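# Move the carton around the corner onto the taped spot

## Task

Bring the carton around the corner and set it down on the area outlined in yellow tape. It counts only if the carton is upright, fully inside the tape with nothing resting on or over the tape line, and has not toppled or been left leaning. It must stay there by itself once the robot lets go.

## Robot and tools

Robot: TidyBot++, a mobile base 0.54 m long, 0.50 m wide and 0.38 m tall on four driven casters. It carries one arm with seven joints and a two-finger gripper. The shoulder sits 0.12 m ahead of the base centre at 0.68 m height. Cameras: base_camera and wrist_camera (wrist_camera sees along the hand's pointing direction). A loose object may occasionally get a brief external nudge.

Frames: the base frame has its origin on the floor below the base centre, x forward, y left, z up. hand_pose is reported in it: the point between the two finger pads, whose z axis runs out along the fingers and whose y axis is the direction the fingers open and close. The odometry frame is the base frame as it was when the scene began. base_odometry counts wheel turns only, so wheel slip shows up as travel, and it can drift a few cm and several degrees over about thirty moves. Heading is in radians, positive to the left, -3.142 to 3.142. base_tilt is in degrees, positive when leaning forward or right.

execute_actions(actions, cameras): actions is a list holding one action, or empty to just read state and images. An action may have base, joints, or both, plus optional speeds; its motions start together.
- base: a relative offset from where the base last measured itself, exactly one key. translate_m: metres forward (+) or back (-), -2 to 2. strafe_m: metres left (+) or right (-), -2 to 2. rotate_rad: radians on the spot, counter-clockwise from above positive, -6.3 to 6.3.
- joints: absolute targets keyed by name, radians. joint_1_rad (any angle; whole arm about vertical, positive is clockwise from above, opposite to heading), joint_2_rad shoulder -2.249 to 2.249, joint_3_rad (any angle), joint_4_rad elbow -2.579 to 2.579, joint_5_rad (any angle), joint_6_rad wrist -2.099 to 2.099, joint_7_rad (any angle; hand down, positive turns counter-clockwise from above; at 1.57 the fingers open toward the robot's left and right). gripper_pos 0 (open) to 1 (closed); pad gap is about 85 x (1 - gripper_pos) mm. Unbounded joints take the short way round, so go past half a turn in steps. Tolerances: ±0.039 for joints 1-4, ±0.056 for 5-7, ±0.03 gripper.
- speeds: caps for this action only, keyed translate_m / strafe_m (0.05 to 0.5 m/s) or rotate_rad (0.1 to 1.57 rad/s); the top is the default. A base move needing over 8.667 s is refused, and no action runs past 15 s.
- cameras: list of base_camera, wrist_camera or all; omitted/null means all, [] means none.
Unknown keys or out-of-range values refuse the call and nothing moves. Anything left out of an action may still be driving toward an earlier target.

Arm geometry with joint_1_rad 0, joint_3_rad 3.14, joint_5_rad 0 (roughly the start): the arm lies in the base's x-z plane. Angles from vertical, forward positive: upper arm (0.42 m) = j2; forearm (0.31 m) = j2 - j4; hand (0.31 m to the hand point) = j2 - j4 - j6. Hand forward of shoulder = sum of length·sin(angle); above it = sum of length·cos(angle). From 3.14, raising joint_3_rad or joint_5_rad swings a forward-bent segment to the robot's right. The arm starts folded, hand down, reaching up to 0.08 m past the base front with the elbow up to 1.15 m high. A downward hand reaches at most about 0.94 m above floor, only near the base. Closed fingertips extend about 20 mm beyond the hand point.

wait(seconds): 0 to 10 s with no new command; returns state and images. zoom_image(camera, region): a closer look at part of the latest full image from base_camera or wrist_camera; region is [x0, y0, x1, y1] pixels from the top-left, at most 504 x 504. finished_scene(scene): ends the current scene (1 or 2) irreversibly once the last command has been held; the result tells whether the goal was met and gives the next task. Only call it when the carton rests on its own, released.

Reading results: base_status / joint_status give how each motion ended. done: reached (for the base, wheels turned the full amount even if slipping). off_target: stopped short and may still push. contact_stop / time_out: target dropped, holding in place. A blocked base pushes hard until it times out and may still read done though well short. "joint command not followed" with a cause means a self-collision check withheld all arm targets (the gripper still moves); withheld joints show not_followed and may be retried later. Nothing prevents the arm hitting the base. "ARM HIT" marks a hard arm strike. on_its_own lists uncommanded motion. motor_effort is percent of max per motor, peak in brackets, with noise. Gripper at 1 reading done means it holds nothing; off_target means it is holding something at the shown reading. Fingers keep squeezing at about 96-120 N.

Friction and sag: joints may stop a little off with "all done"; the hand is often off 1-2 cm. To correct, send last command + (wanted - read). When carrying, the arm sags; never command a joint to its read value while holding. Trust images over hand_pose.

Hazards: the robot can tip if the arm snags something around 0.8 m up while driving, or if a raised hand is pushed or pulled sideways; back off to recover. Torque faults (joints 1-4 at 104.5 N m, 5-7 at 51.3 N m; warnings at 56.7 and 29.4) freeze the arm for 10 s. Holding a load heats motors: MOTOR HOT from 60 °C, OVER-TEMPERATURE FAULT at 75 °C, when the arm sinks. Avoid drops, slips, slams, hard pushes, and letting the carton fall or tip; fewer and shorter robot motions are better.

Each tool is called after "Call:" as a command line: name --argument value for each argument, lists and objects as JSON in quotes; but a table of rows of numbers goes row by row, as --pt "numbers of a row", without its own name.

## Session

Call:
execute_actions --actions '[]'

Scene clock: 0.00 s.
Motor temperatures (°C, as the motors report them): [28 24 25 27 31 29 31]
base_odometry: x=+0.000 y=+0.000 heading=+0.000 (m, m, rad; odometry frame)
base_tilt: forward=+0.0 right=-0.3 (deg)
base_status: not commanded
joint_positions: joint_1_rad=+0.002 joint_2_rad=-0.376 joint_3_rad=+3.130 joint_4_rad=-2.535 joint_5_rad=+0.028 joint_6_rad=-0.874 joint_7_rad=+1.559 gripper_pos=+0.000
joint_status: not commanded
motor_effort: joint_1_rad=+0 joint_2_rad=+1 joint_3_rad=+0 joint_4_rad=+12 joint_5_rad=+1 joint_6_rad=-1 joint_7_rad=-1 (%)
hand_pose: x=+0.2595 y=-0.0047 z=+0.5892 quat_wxyz=(+0.013, +0.998, +0.007, +0.054) (m; base frame)
pictures: base_camera, wrist_camera
Images, in order (width x height): base_camera 644x364, wrist_camera 644x476.

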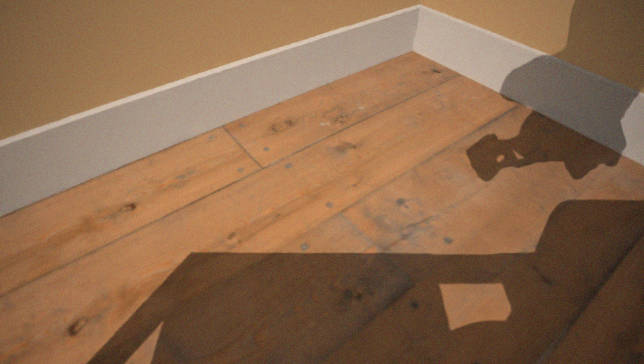

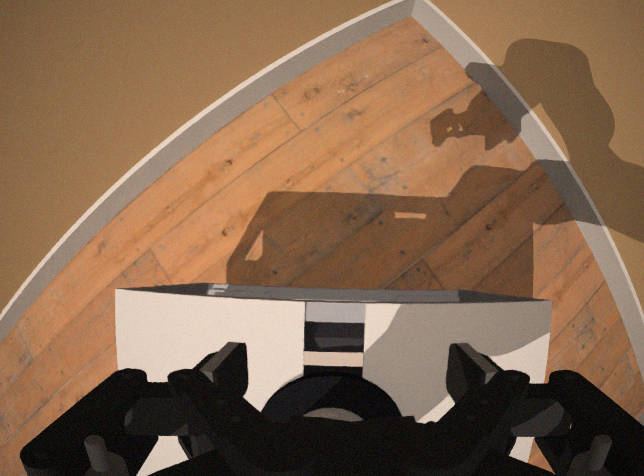

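Call:
execute_actions --actions '[{"joints":{"joint_1_rad":3.1,"joint_2_rad":-0.4,"joint_4_rad":-0.9,"joint_6_rad":-1.8}}]' --cameras '["wrist_camera"]'

Scene clock: 5.93 s.
Motor temperatures (°C, as the motors report them): [28 24 25 27 31 29 31]
base_odometry: x=+0.000 y=+0.000 heading=+0.000 (m, m, rad; odometry frame)
base_tilt: forward=+0.0 right=-0.3 (deg)
base_status: not commanded
joint_positions: joint_1_rad=+3.089 joint_2_rad=-0.383 joint_3_rad=+3.130 joint_4_rad=-0.915 joint_5_rad=+0.028 joint_6_rad=-1.778 joint_7_rad=+1.559 gripper_pos=+0.000
joint_status: all done
motor_effort: joint_1_rad=-1(1) joint_2_rad=+2(5) joint_3_rad=+0(0) joint_4_rad=+14(21) joint_5_rad=+0(1) joint_6_rad=+6(5) joint_7_rad=-1(1) (%)
hand_pose: x=-0.1129 y=-0.0092 z=+1.1333 quat_wxyz=(+0.404, +0.016, -0.915, +0.002) (m; base frame)
pictures: wrist_camera
Images, in order (width x height): wrist_camera 644x476.

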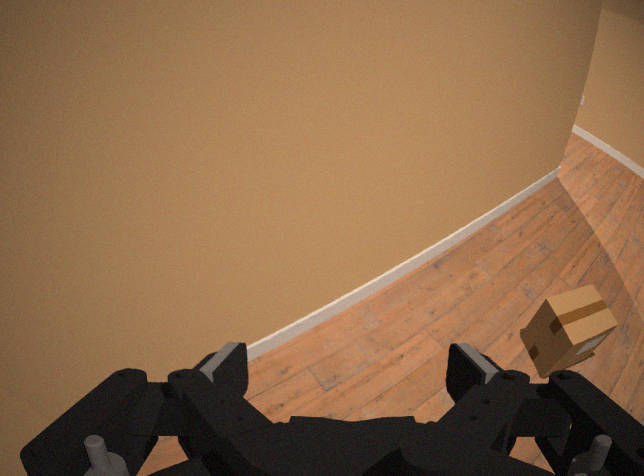

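Call:
execute_actions --actions '[{"base":{"rotate_rad":2.2},"joints":{"joint_1_rad":0,"joint_6_rad":-2.0}}]'

Scene clock: 11.13 s.
Motor temperatures (°C, as the motors report them): [28 24 25 27 31 29 31]
base_odometry: x=+0.000 y=+0.000 heading=+2.200 (m, m, rad; odometry frame)
base_tilt: forward=+0.0 right=-0.3 (deg)
base_status: done
joint_positions: joint_1_rad=+0.011 joint_2_rad=-0.388 joint_3_rad=+3.130 joint_4_rad=-0.915 joint_5_rad=+0.028 joint_6_rad=-1.978 joint_7_rad=+1.559 gripper_pos=+0.000
joint_status: all done
motor_effort: joint_1_rad=-1(1) joint_2_rad=+3(4) joint_3_rad=+0(0) joint_4_rad=+13(14) joint_5_rad=+1(2) joint_6_rad=+4(5) joint_7_rad=-1(1) (%)
hand_pose: x=+0.3029 y=-0.0050 z=+1.0927 quat_wxyz=(+0.011, +0.950, -0.014, +0.313) (m; base frame)
pictures: base_camera, wrist_camera
Images, in order (width x height): base_camera 644x364, wrist_camera 644x476.

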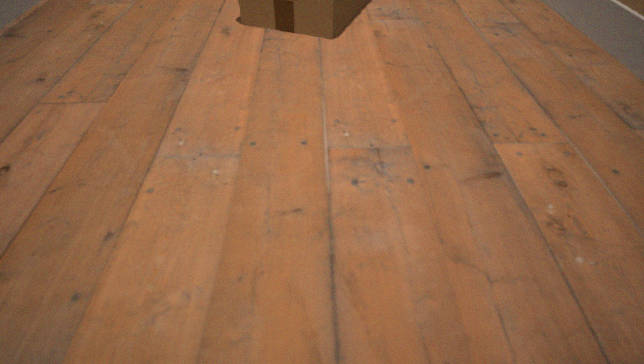

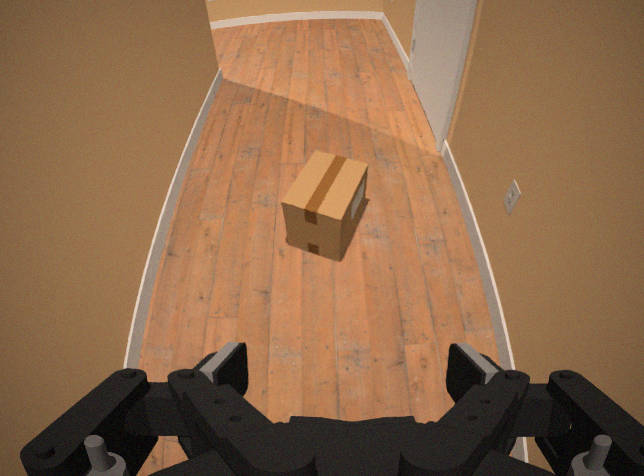

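Call:
execute_actions --actions '[{"base":{"translate_m":0.75}}]'

Call:
execute_actions --actions '[{"base":{"translate_m":1.0},"speeds":{"translate_m":0.15}}]'

Scene clock: 16.27 s.
Motor temperatures (°C, as the motors report them): [28 24 25 27 31 29 31]
base_odometry: x=-0.442 y=+0.606 heading=+2.200 (m, m, rad; odometry frame)
base_tilt: forward=+0.0 right=-0.3 (deg)
base_status: done
joint_positions: joint_1_rad=+0.011 joint_2_rad=-0.396 joint_3_rad=+3.130 joint_4_rad=-0.913 joint_5_rad=+0.028 joint_6_rad=-1.981 joint_7_rad=+1.559 gripper_pos=+0.000
joint_status: not commanded
motor_effort: joint_1_rad=-1(1) joint_2_rad=+3(7) joint_3_rad=+0(0) joint_4_rad=+13(14) joint_5_rad=+1(1) joint_6_rad=+4(5) joint_7_rad=-1(1) (%)
hand_pose: x=+0.2986 y=-0.0050 z=+1.0945 quat_wxyz=(+0.011, +0.948, -0.014, +0.317) (m; base frame)
pictures: base_camera, wrist_camera
Images, in order (width x height): base_camera 644x364, wrist_camera 644x476.

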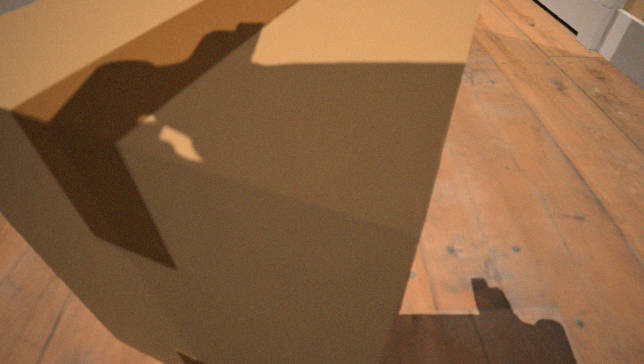

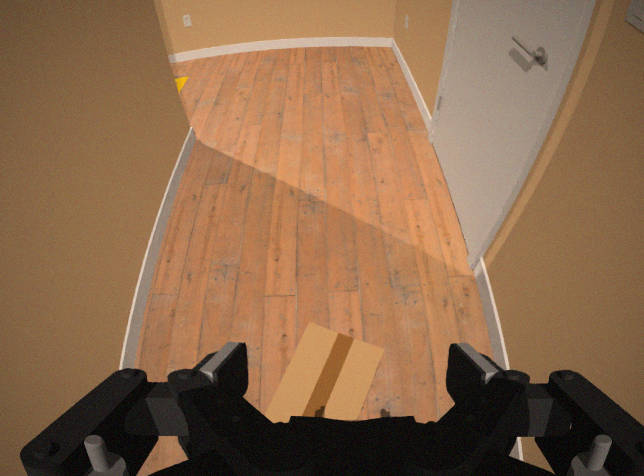

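Scene clock: 23.53 s.
Motor temperatures (°C, as the motors report them): [28 24 25 27 31 29 31]
base_odometry: x=-1.031 y=+1.414 heading=+2.201 (m, m, rad; odometry frame)
base_tilt: forward=+0.0 right=-0.3 (deg)
base_status: done
joint_positions: joint_1_rad=+0.011 joint_2_rad=-0.398 joint_3_rad=+3.130 joint_4_rad=-0.912 joint_5_rad=+0.028 joint_6_rad=-1.981 joint_7_rad=+1.559 gripper_pos=+0.000
joint_status: not commanded
motor_effort: joint_1_rad=+0(1) joint_2_rad=+4(8) joint_3_rad=+0(0) joint_4_rad=+13(14) joint_5_rad=+1(1) joint_6_rad=+5(4) joint_7_rad=-2(1) (%)
hand_pose: x=+0.2979 y=-0.0049 z=+1.0950 quat_wxyz=(+0.011, +0.948, -0.015, +0.318) (m; base frame)
pictures: base_camera, wrist_camera
Images, in order (width x height): base_camera 644x364, wrist_camera 644x476.

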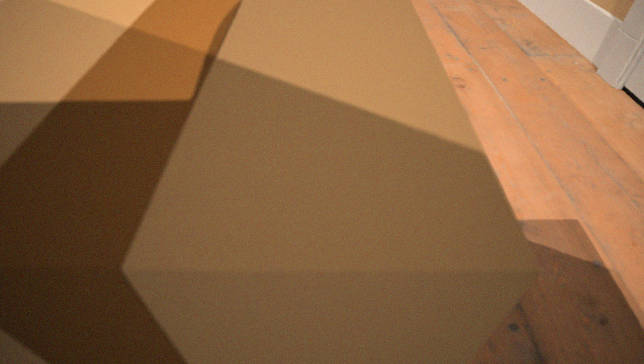

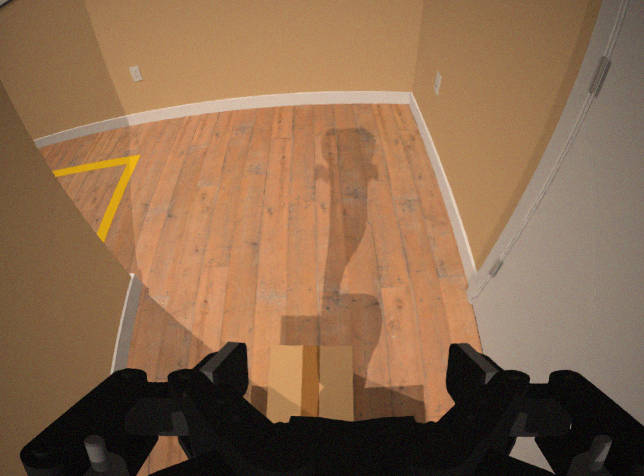

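Call:
execute_actions --actions '[{"base":{"rotate_rad":0.35},"speeds":{"rotate_rad":0.3},"joints":{"joint_2_rad":-0.1,"joint_4_rad":-0.9,"joint_1_rad":-0.4}}]' --cameras '[]'

Call:
execute_actions --actions '[{"base":{"translate_m":0.8},"speeds":{"translate_m":0.2}}]'

Scene clock: 28.53 s.
Motor temperatures (°C, as the motors report them): [28 24 25 27 31 29 31]
base_odometry: x=-1.031 y=+1.414 heading=+2.550 (m, m, rad; odometry frame)
base_tilt: forward=+0.0 right=-0.3 (deg)
base_status: done
joint_positions: joint_1_rad=-0.392 joint_2_rad=-0.097 joint_3_rad=+3.130 joint_4_rad=-0.911 joint_5_rad=+0.028 joint_6_rad=-1.981 joint_7_rad=+1.559 gripper_pos=+0.000
joint_status: all done
motor_effort: joint_1_rad=-1(0) joint_2_rad=-10(13) joint_3_rad=+0(1) joint_4_rad=+16(17) joint_5_rad=+1(2) joint_6_rad=+3(5) joint_7_rad=-1(1) (%)
hand_pose: x=+0.3913 y=+0.1093 z=+1.0237 quat_wxyz=(-0.023, +0.968, +0.184, +0.171) (m; base frame)
pictures: none
No camera images: the call's "cameras" was empty. Leave "cameras" out to get every camera's image.

Scene clock: 33.20 s.
Motor temperatures (°C, as the motors report them): [28 24 25 27 31 29 31]
base_odometry: x=-1.696 y=+1.860 heading=+2.550 (m, m, rad; odometry frame)
base_tilt: forward=+0.0 right=-0.3 (deg)
base_status: done
joint_positions: joint_1_rad=-0.392 joint_2_rad=-0.097 joint_3_rad=+3.130 joint_4_rad=-0.911 joint_5_rad=+0.028 joint_6_rad=-1.981 joint_7_rad=+1.559 gripper_pos=+0.000
joint_status: not commanded
motor_effort: joint_1_rad=-1(0) joint_2_rad=-11(14) joint_3_rad=+0(1) joint_4_rad=+16(17) joint_5_rad=+1(2) joint_6_rad=+2(2) joint_7_rad=-1(1) (%)
hand_pose: x=+0.3911 y=+0.1092 z=+1.0238 quat_wxyz=(-0.023, +0.968, +0.184, +0.171) (m; base frame)
pictures: base_camera, wrist_camera
Images, in order (width x height): base_camera 644x364, wrist_camera 644x476.

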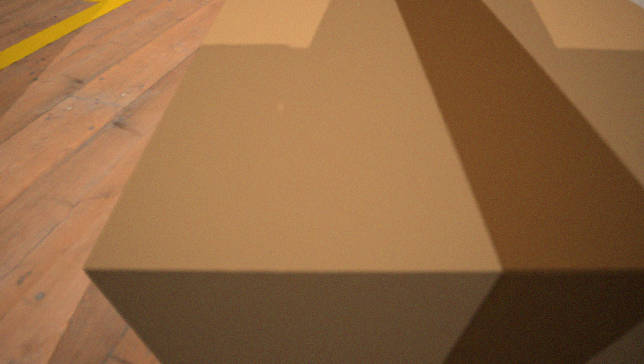

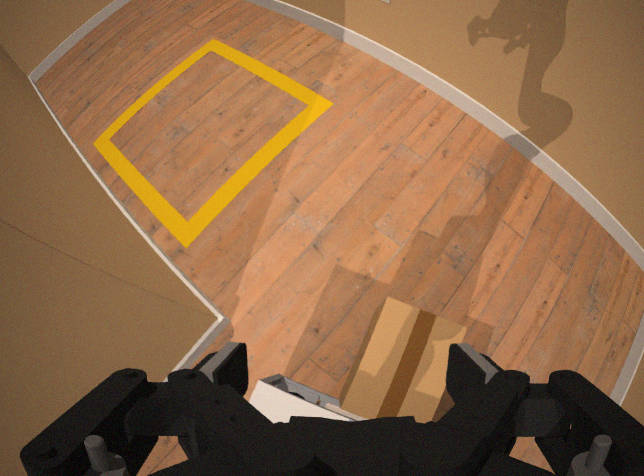

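Call:
execute_actions --actions '[{"base":{"translate_m":-0.03}}]' --cameras '[]'

Call:
execute_actions --actions '[{"base":{"strafe_m":-0.52},"joints":{"joint_1_rad":-1.57}}]'

Call:
execute_actions --actions '[{"base":{"translate_m":0.42}}]' --cameras '[]'

Call:
execute_actions --actions '[{"base":{"rotate_rad":-0.4},"speeds":{"rotate_rad":0.4}}]'

Scene clock: 38.23 s.
Motor temperatures (°C, as the motors report them): [28 24 25 27 31 29 31]
base_odometry: x=-1.671 y=+1.844 heading=+2.550 (m, m, rad; odometry frame)
base_tilt: forward=+0.0 right=-0.3 (deg)
base_status: done
joint_positions: joint_1_rad=-0.392 joint_2_rad=-0.106 joint_3_rad=+3.130 joint_4_rad=-0.911 joint_5_rad=+0.028 joint_6_rad=-1.981 joint_7_rad=+1.559 gripper_pos=+0.000
joint_status: not commanded
motor_effort: joint_1_rad=-1(1) joint_2_rad=-9(15) joint_3_rad=-1(1) joint_4_rad=+16(17) joint_5_rad=+1(1) joint_6_rad=+2(3) joint_7_rad=-2(1) (%)
hand_pose: x=+0.3885 y=+0.1082 z=+1.0263 quat_wxyz=(-0.024, +0.967, +0.184, +0.175) (m; base frame)
pictures: none
No camera images: the call's "cameras" was empty. Leave "cameras" out to get every camera's image.

Scene clock: 40.67 s.
Motor temperatures (°C, as the motors report them): [28 24 25 27 31 29 31]
base_odometry: x=-1.381 y=+2.276 heading=+2.551 (m, m, rad; odometry frame)
base_tilt: forward=+0.0 right=-0.3 (deg)
base_status: done
joint_positions: joint_1_rad=-1.560 joint_2_rad=-0.106 joint_3_rad=+3.130 joint_4_rad=-0.911 joint_5_rad=+0.028 joint_6_rad=-1.982 joint_7_rad=+1.559 gripper_pos=+0.000
joint_status: all done
motor_effort: joint_1_rad=-1(0) joint_2_rad=-9(13) joint_3_rad=-1(1) joint_4_rad=+16(17) joint_5_rad=+0(2) joint_6_rad=+2(3) joint_7_rad=-1(2) (%)
hand_pose: x=+0.1251 y=+0.2899 z=+1.0266 quat_wxyz=(-0.117, +0.705, +0.686, +0.133) (m; base frame)
pictures: base_camera, wrist_camera
Images, in order (width x height): base_camera 644x364, wrist_camera 644x476.

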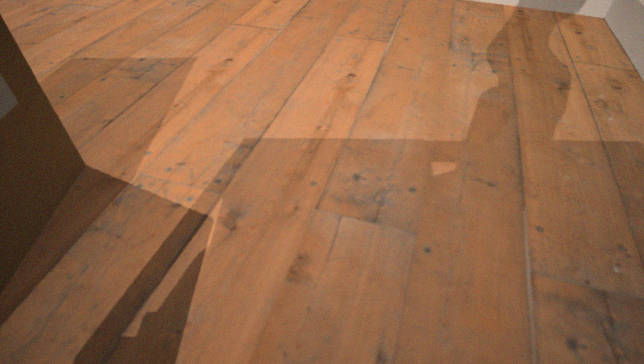

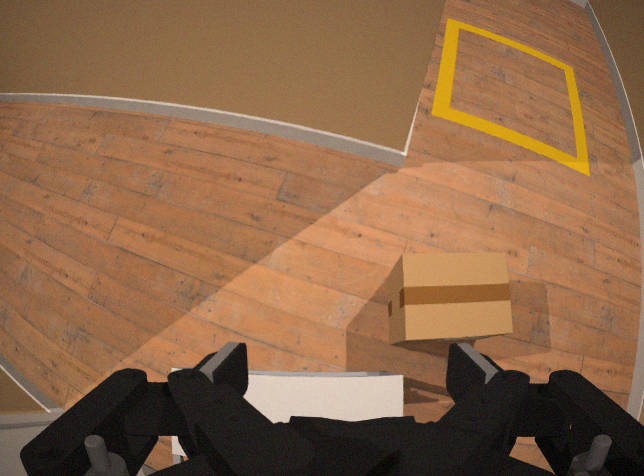

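Scene clock: 42.80 s.
Motor temperatures (°C, as the motors report them): [28 24 25 27 31 29 31]
base_odometry: x=-1.730 y=+2.510 heading=+2.551 (m, m, rad; odometry frame)
base_tilt: forward=+0.0 right=-0.3 (deg)
base_status: done
joint_positions: joint_1_rad=-1.561 joint_2_rad=-0.106 joint_3_rad=+3.130 joint_4_rad=-0.911 joint_5_rad=+0.028 joint_6_rad=-1.982 joint_7_rad=+1.559 gripper_pos=+0.000
joint_status: not commanded
motor_effort: joint_1_rad=+0(0) joint_2_rad=-9(10) joint_3_rad=+0(2) joint_4_rad=+16(16) joint_5_rad=+1(2) joint_6_rad=+3(2) joint_7_rad=-1(1) (%)
hand_pose: x=+0.1248 y=+0.2900 z=+1.0266 quat_wxyz=(-0.117, +0.705, +0.687, +0.133) (m; base frame)
pictures: none
No camera images: the call's "cameras" was empty. Leave "cameras" out to get every camera's image.

Scene clock: 44.33 s.
Motor temperatures (°C, as the motors report them): [28 24 25 27 31 29 31]
base_odometry: x=-1.730 y=+2.510 heading=+2.151 (m, m, rad; odometry frame)
base_tilt: forward=+0.0 right=-0.3 (deg)
base_status: done
joint_positions: joint_1_rad=-1.562 joint_2_rad=-0.106 joint_3_rad=+3.130 joint_4_rad=-0.911 joint_5_rad=+0.028 joint_6_rad=-1.982 joint_7_rad=+1.559 gripper_pos=+0.000
joint_status: not commanded
motor_effort: joint_1_rad=-1(0) joint_2_rad=-10(12) joint_3_rad=+0(0) joint_4_rad=+16(16) joint_5_rad=+1(2) joint_6_rad=+3(4) joint_7_rad=-1(1) (%)
hand_pose: x=+0.1247 y=+0.2900 z=+1.0266 quat_wxyz=(-0.117, +0.705, +0.687, +0.133) (m; base frame)
pictures: base_camera, wrist_camera
Images, in order (width x height): base_camera 644x364, wrist_camera 644x476.

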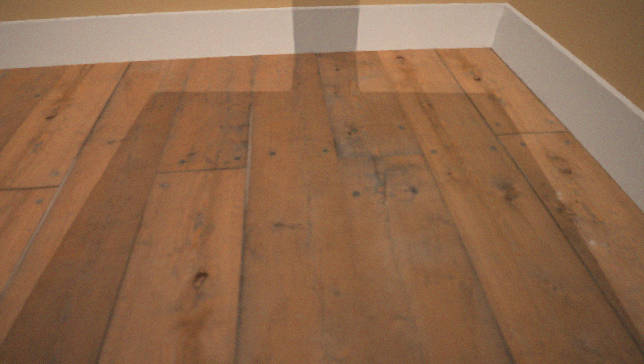

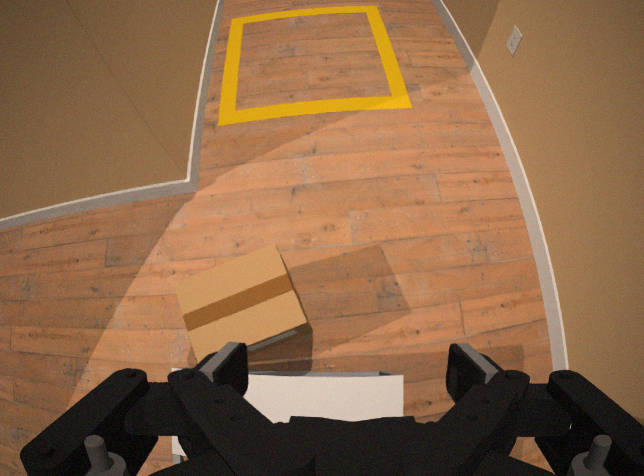

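Call:
execute_actions --actions '[{"base":{"strafe_m":0.25},"speeds":{"strafe_m":0.12}}]' --cameras '["wrist_camera"]'

Call:
execute_actions --actions '[{"base":{"rotate_rad":-0.17},"speeds":{"rotate_rad":0.3}}]' --cameras '[]'

Call:
execute_actions --actions '[{"base":{"strafe_m":0.35},"speeds":{"strafe_m":0.2}}]' --cameras '["wrist_camera"]'

Scene clock: 50.73 s.
Motor temperatures (°C, as the motors report them): [28 24 25 27 31 29 31]
base_odometry: x=-1.939 y=+2.373 heading=+2.150 (m, m, rad; odometry frame)
base_tilt: forward=+0.0 right=-0.3 (deg)
base_status: done
joint_positions: joint_1_rad=-1.562 joint_2_rad=-0.101 joint_3_rad=+3.130 joint_4_rad=-0.910 joint_5_rad=+0.028 joint_6_rad=-1.982 joint_7_rad=+1.559 gripper_pos=+0.000
joint_status: not commanded
motor_effort: joint_1_rad=+0(0) joint_2_rad=-9(13) joint_3_rad=+0(0) joint_4_rad=+16(16) joint_5_rad=+1(0) joint_6_rad=+2(3) joint_7_rad=-1(1) (%)
hand_pose: x=+0.1248 y=+0.2919 z=+1.0249 quat_wxyz=(-0.115, +0.705, +0.687, +0.131) (m; base frame)
pictures: wrist_camera
Images, in order (width x height): wrist_camera 644x476.

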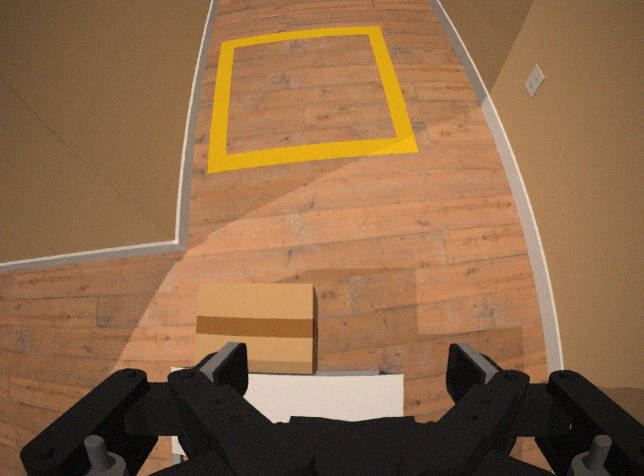

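Scene clock: 51.77 s.
Motor temperatures (°C, as the motors report them): [28 24 25 27 31 29 31]
base_odometry: x=-1.939 y=+2.373 heading=+1.981 (m, m, rad; odometry frame)
base_tilt: forward=+0.0 right=-0.3 (deg)
base_status: done
joint_positions: joint_1_rad=-1.562 joint_2_rad=-0.101 joint_3_rad=+3.130 joint_4_rad=-0.910 joint_5_rad=+0.028 joint_6_rad=-1.982 joint_7_rad=+1.559 gripper_pos=+0.000
joint_status: not commanded
motor_effort: joint_1_rad=-1(1) joint_2_rad=-10(13) joint_3_rad=-1(0) joint_4_rad=+16(16) joint_5_rad=+0(1) joint_6_rad=+2(2) joint_7_rad=-1(1) (%)
hand_pose: x=+0.1247 y=+0.2919 z=+1.0249 quat_wxyz=(-0.115, +0.705, +0.687, +0.131) (m; base frame)
pictures: none
No camera images: the call's "cameras" was empty. Leave "cameras" out to get every camera's image.

Scene clock: 54.27 s.
Motor temperatures (°C, as the motors report them): [28 24 25 27 31 29 31]
base_odometry: x=-2.260 y=+2.233 heading=+1.980 (m, m, rad; odometry frame)
base_tilt: forward=+0.0 right=-0.3 (deg)
base_status: done
joint_positions: joint_1_rad=-1.562 joint_2_rad=-0.098 joint_3_rad=+3.130 joint_4_rad=-0.910 joint_5_rad=+0.028 joint_6_rad=-1.982 joint_7_rad=+1.559 gripper_pos=+0.000
joint_status: not commanded
motor_effort: joint_1_rad=-1(1) joint_2_rad=-10(13) joint_3_rad=+0(0) joint_4_rad=+16(17) joint_5_rad=+0(1) joint_6_rad=+1(3) joint_7_rad=-1(1) (%)
hand_pose: x=+0.1248 y=+0.2926 z=+1.0242 quat_wxyz=(-0.114, +0.705, +0.687, +0.130) (m; base frame)
pictures: wrist_camera
Images, in order (width x height): wrist_camera 644x476.

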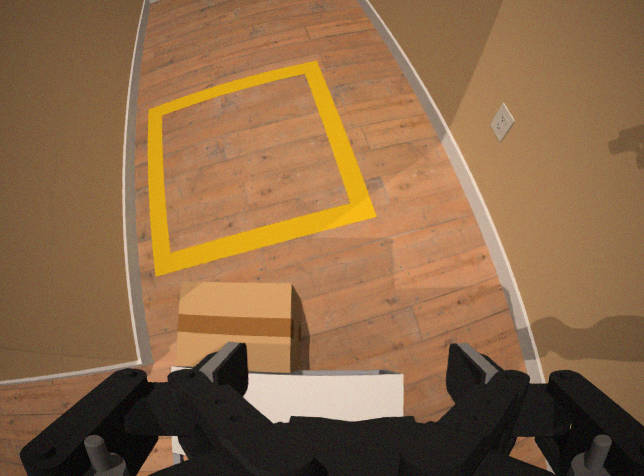

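Call:
execute_actions --actions '[{"base":{"strafe_m":0.63},"speeds":{"strafe_m":0.25}}]' --cameras '[]'

Call:
execute_actions --actions '[{"base":{"strafe_m":-0.3}}]' --cameras '["wrist_camera"]'

Scene clock: 60.00 s.
Motor temperatures (°C, as the motors report them): [28 24 25 27 31 29 31]
base_odometry: x=-2.838 y=+1.983 heading=+1.980 (m, m, rad; odometry frame)
base_tilt: forward=+0.0 right=-0.3 (deg)
base_status: done
joint_positions: joint_1_rad=-1.562 joint_2_rad=-0.099 joint_3_rad=+3.130 joint_4_rad=-0.910 joint_5_rad=+0.028 joint_6_rad=-1.982 joint_7_rad=+1.559 gripper_pos=+0.000
joint_status: not commanded
motor_effort: joint_1_rad=-1(1) joint_2_rad=-11(13) joint_3_rad=+0(1) joint_4_rad=+16(16) joint_5_rad=+1(1) joint_6_rad=+3(3) joint_7_rad=-2(1) (%)
hand_pose: x=+0.1248 y=+0.2925 z=+1.0243 quat_wxyz=(-0.114, +0.705, +0.687, +0.130) (m; base frame)
pictures: none
No camera images: the call's "cameras" was empty. Leave "cameras" out to get every camera's image.

Scene clock: 62.00 s.
Motor temperatures (°C, as the motors report them): [28 24 25 27 31 29 31]
base_odometry: x=-2.563 y=+2.102 heading=+1.980 (m, m, rad; odometry frame)
base_tilt: forward=+0.0 right=-0.3 (deg)
base_status: done
joint_positions: joint_1_rad=-1.562 joint_2_rad=-0.106 joint_3_rad=+3.130 joint_4_rad=-0.910 joint_5_rad=+0.028 joint_6_rad=-1.983 joint_7_rad=+1.559 gripper_pos=+0.000
joint_status: not commanded
motor_effort: joint_1_rad=-1(0) joint_2_rad=-10(15) joint_3_rad=+0(0) joint_4_rad=+16(17) joint_5_rad=+2(1) joint_6_rad=+2(3) joint_7_rad=-1(1) (%)
hand_pose: x=+0.1247 y=+0.2901 z=+1.0264 quat_wxyz=(-0.117, +0.705, +0.687, +0.133) (m; base frame)
pictures: wrist_camera
Images, in order (width x height): wrist_camera 644x476.

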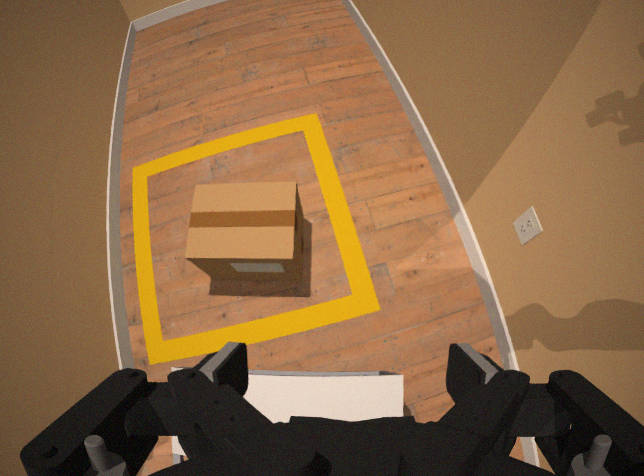

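Call:
finished_scene --scene 1

The scene is finished: the task was done.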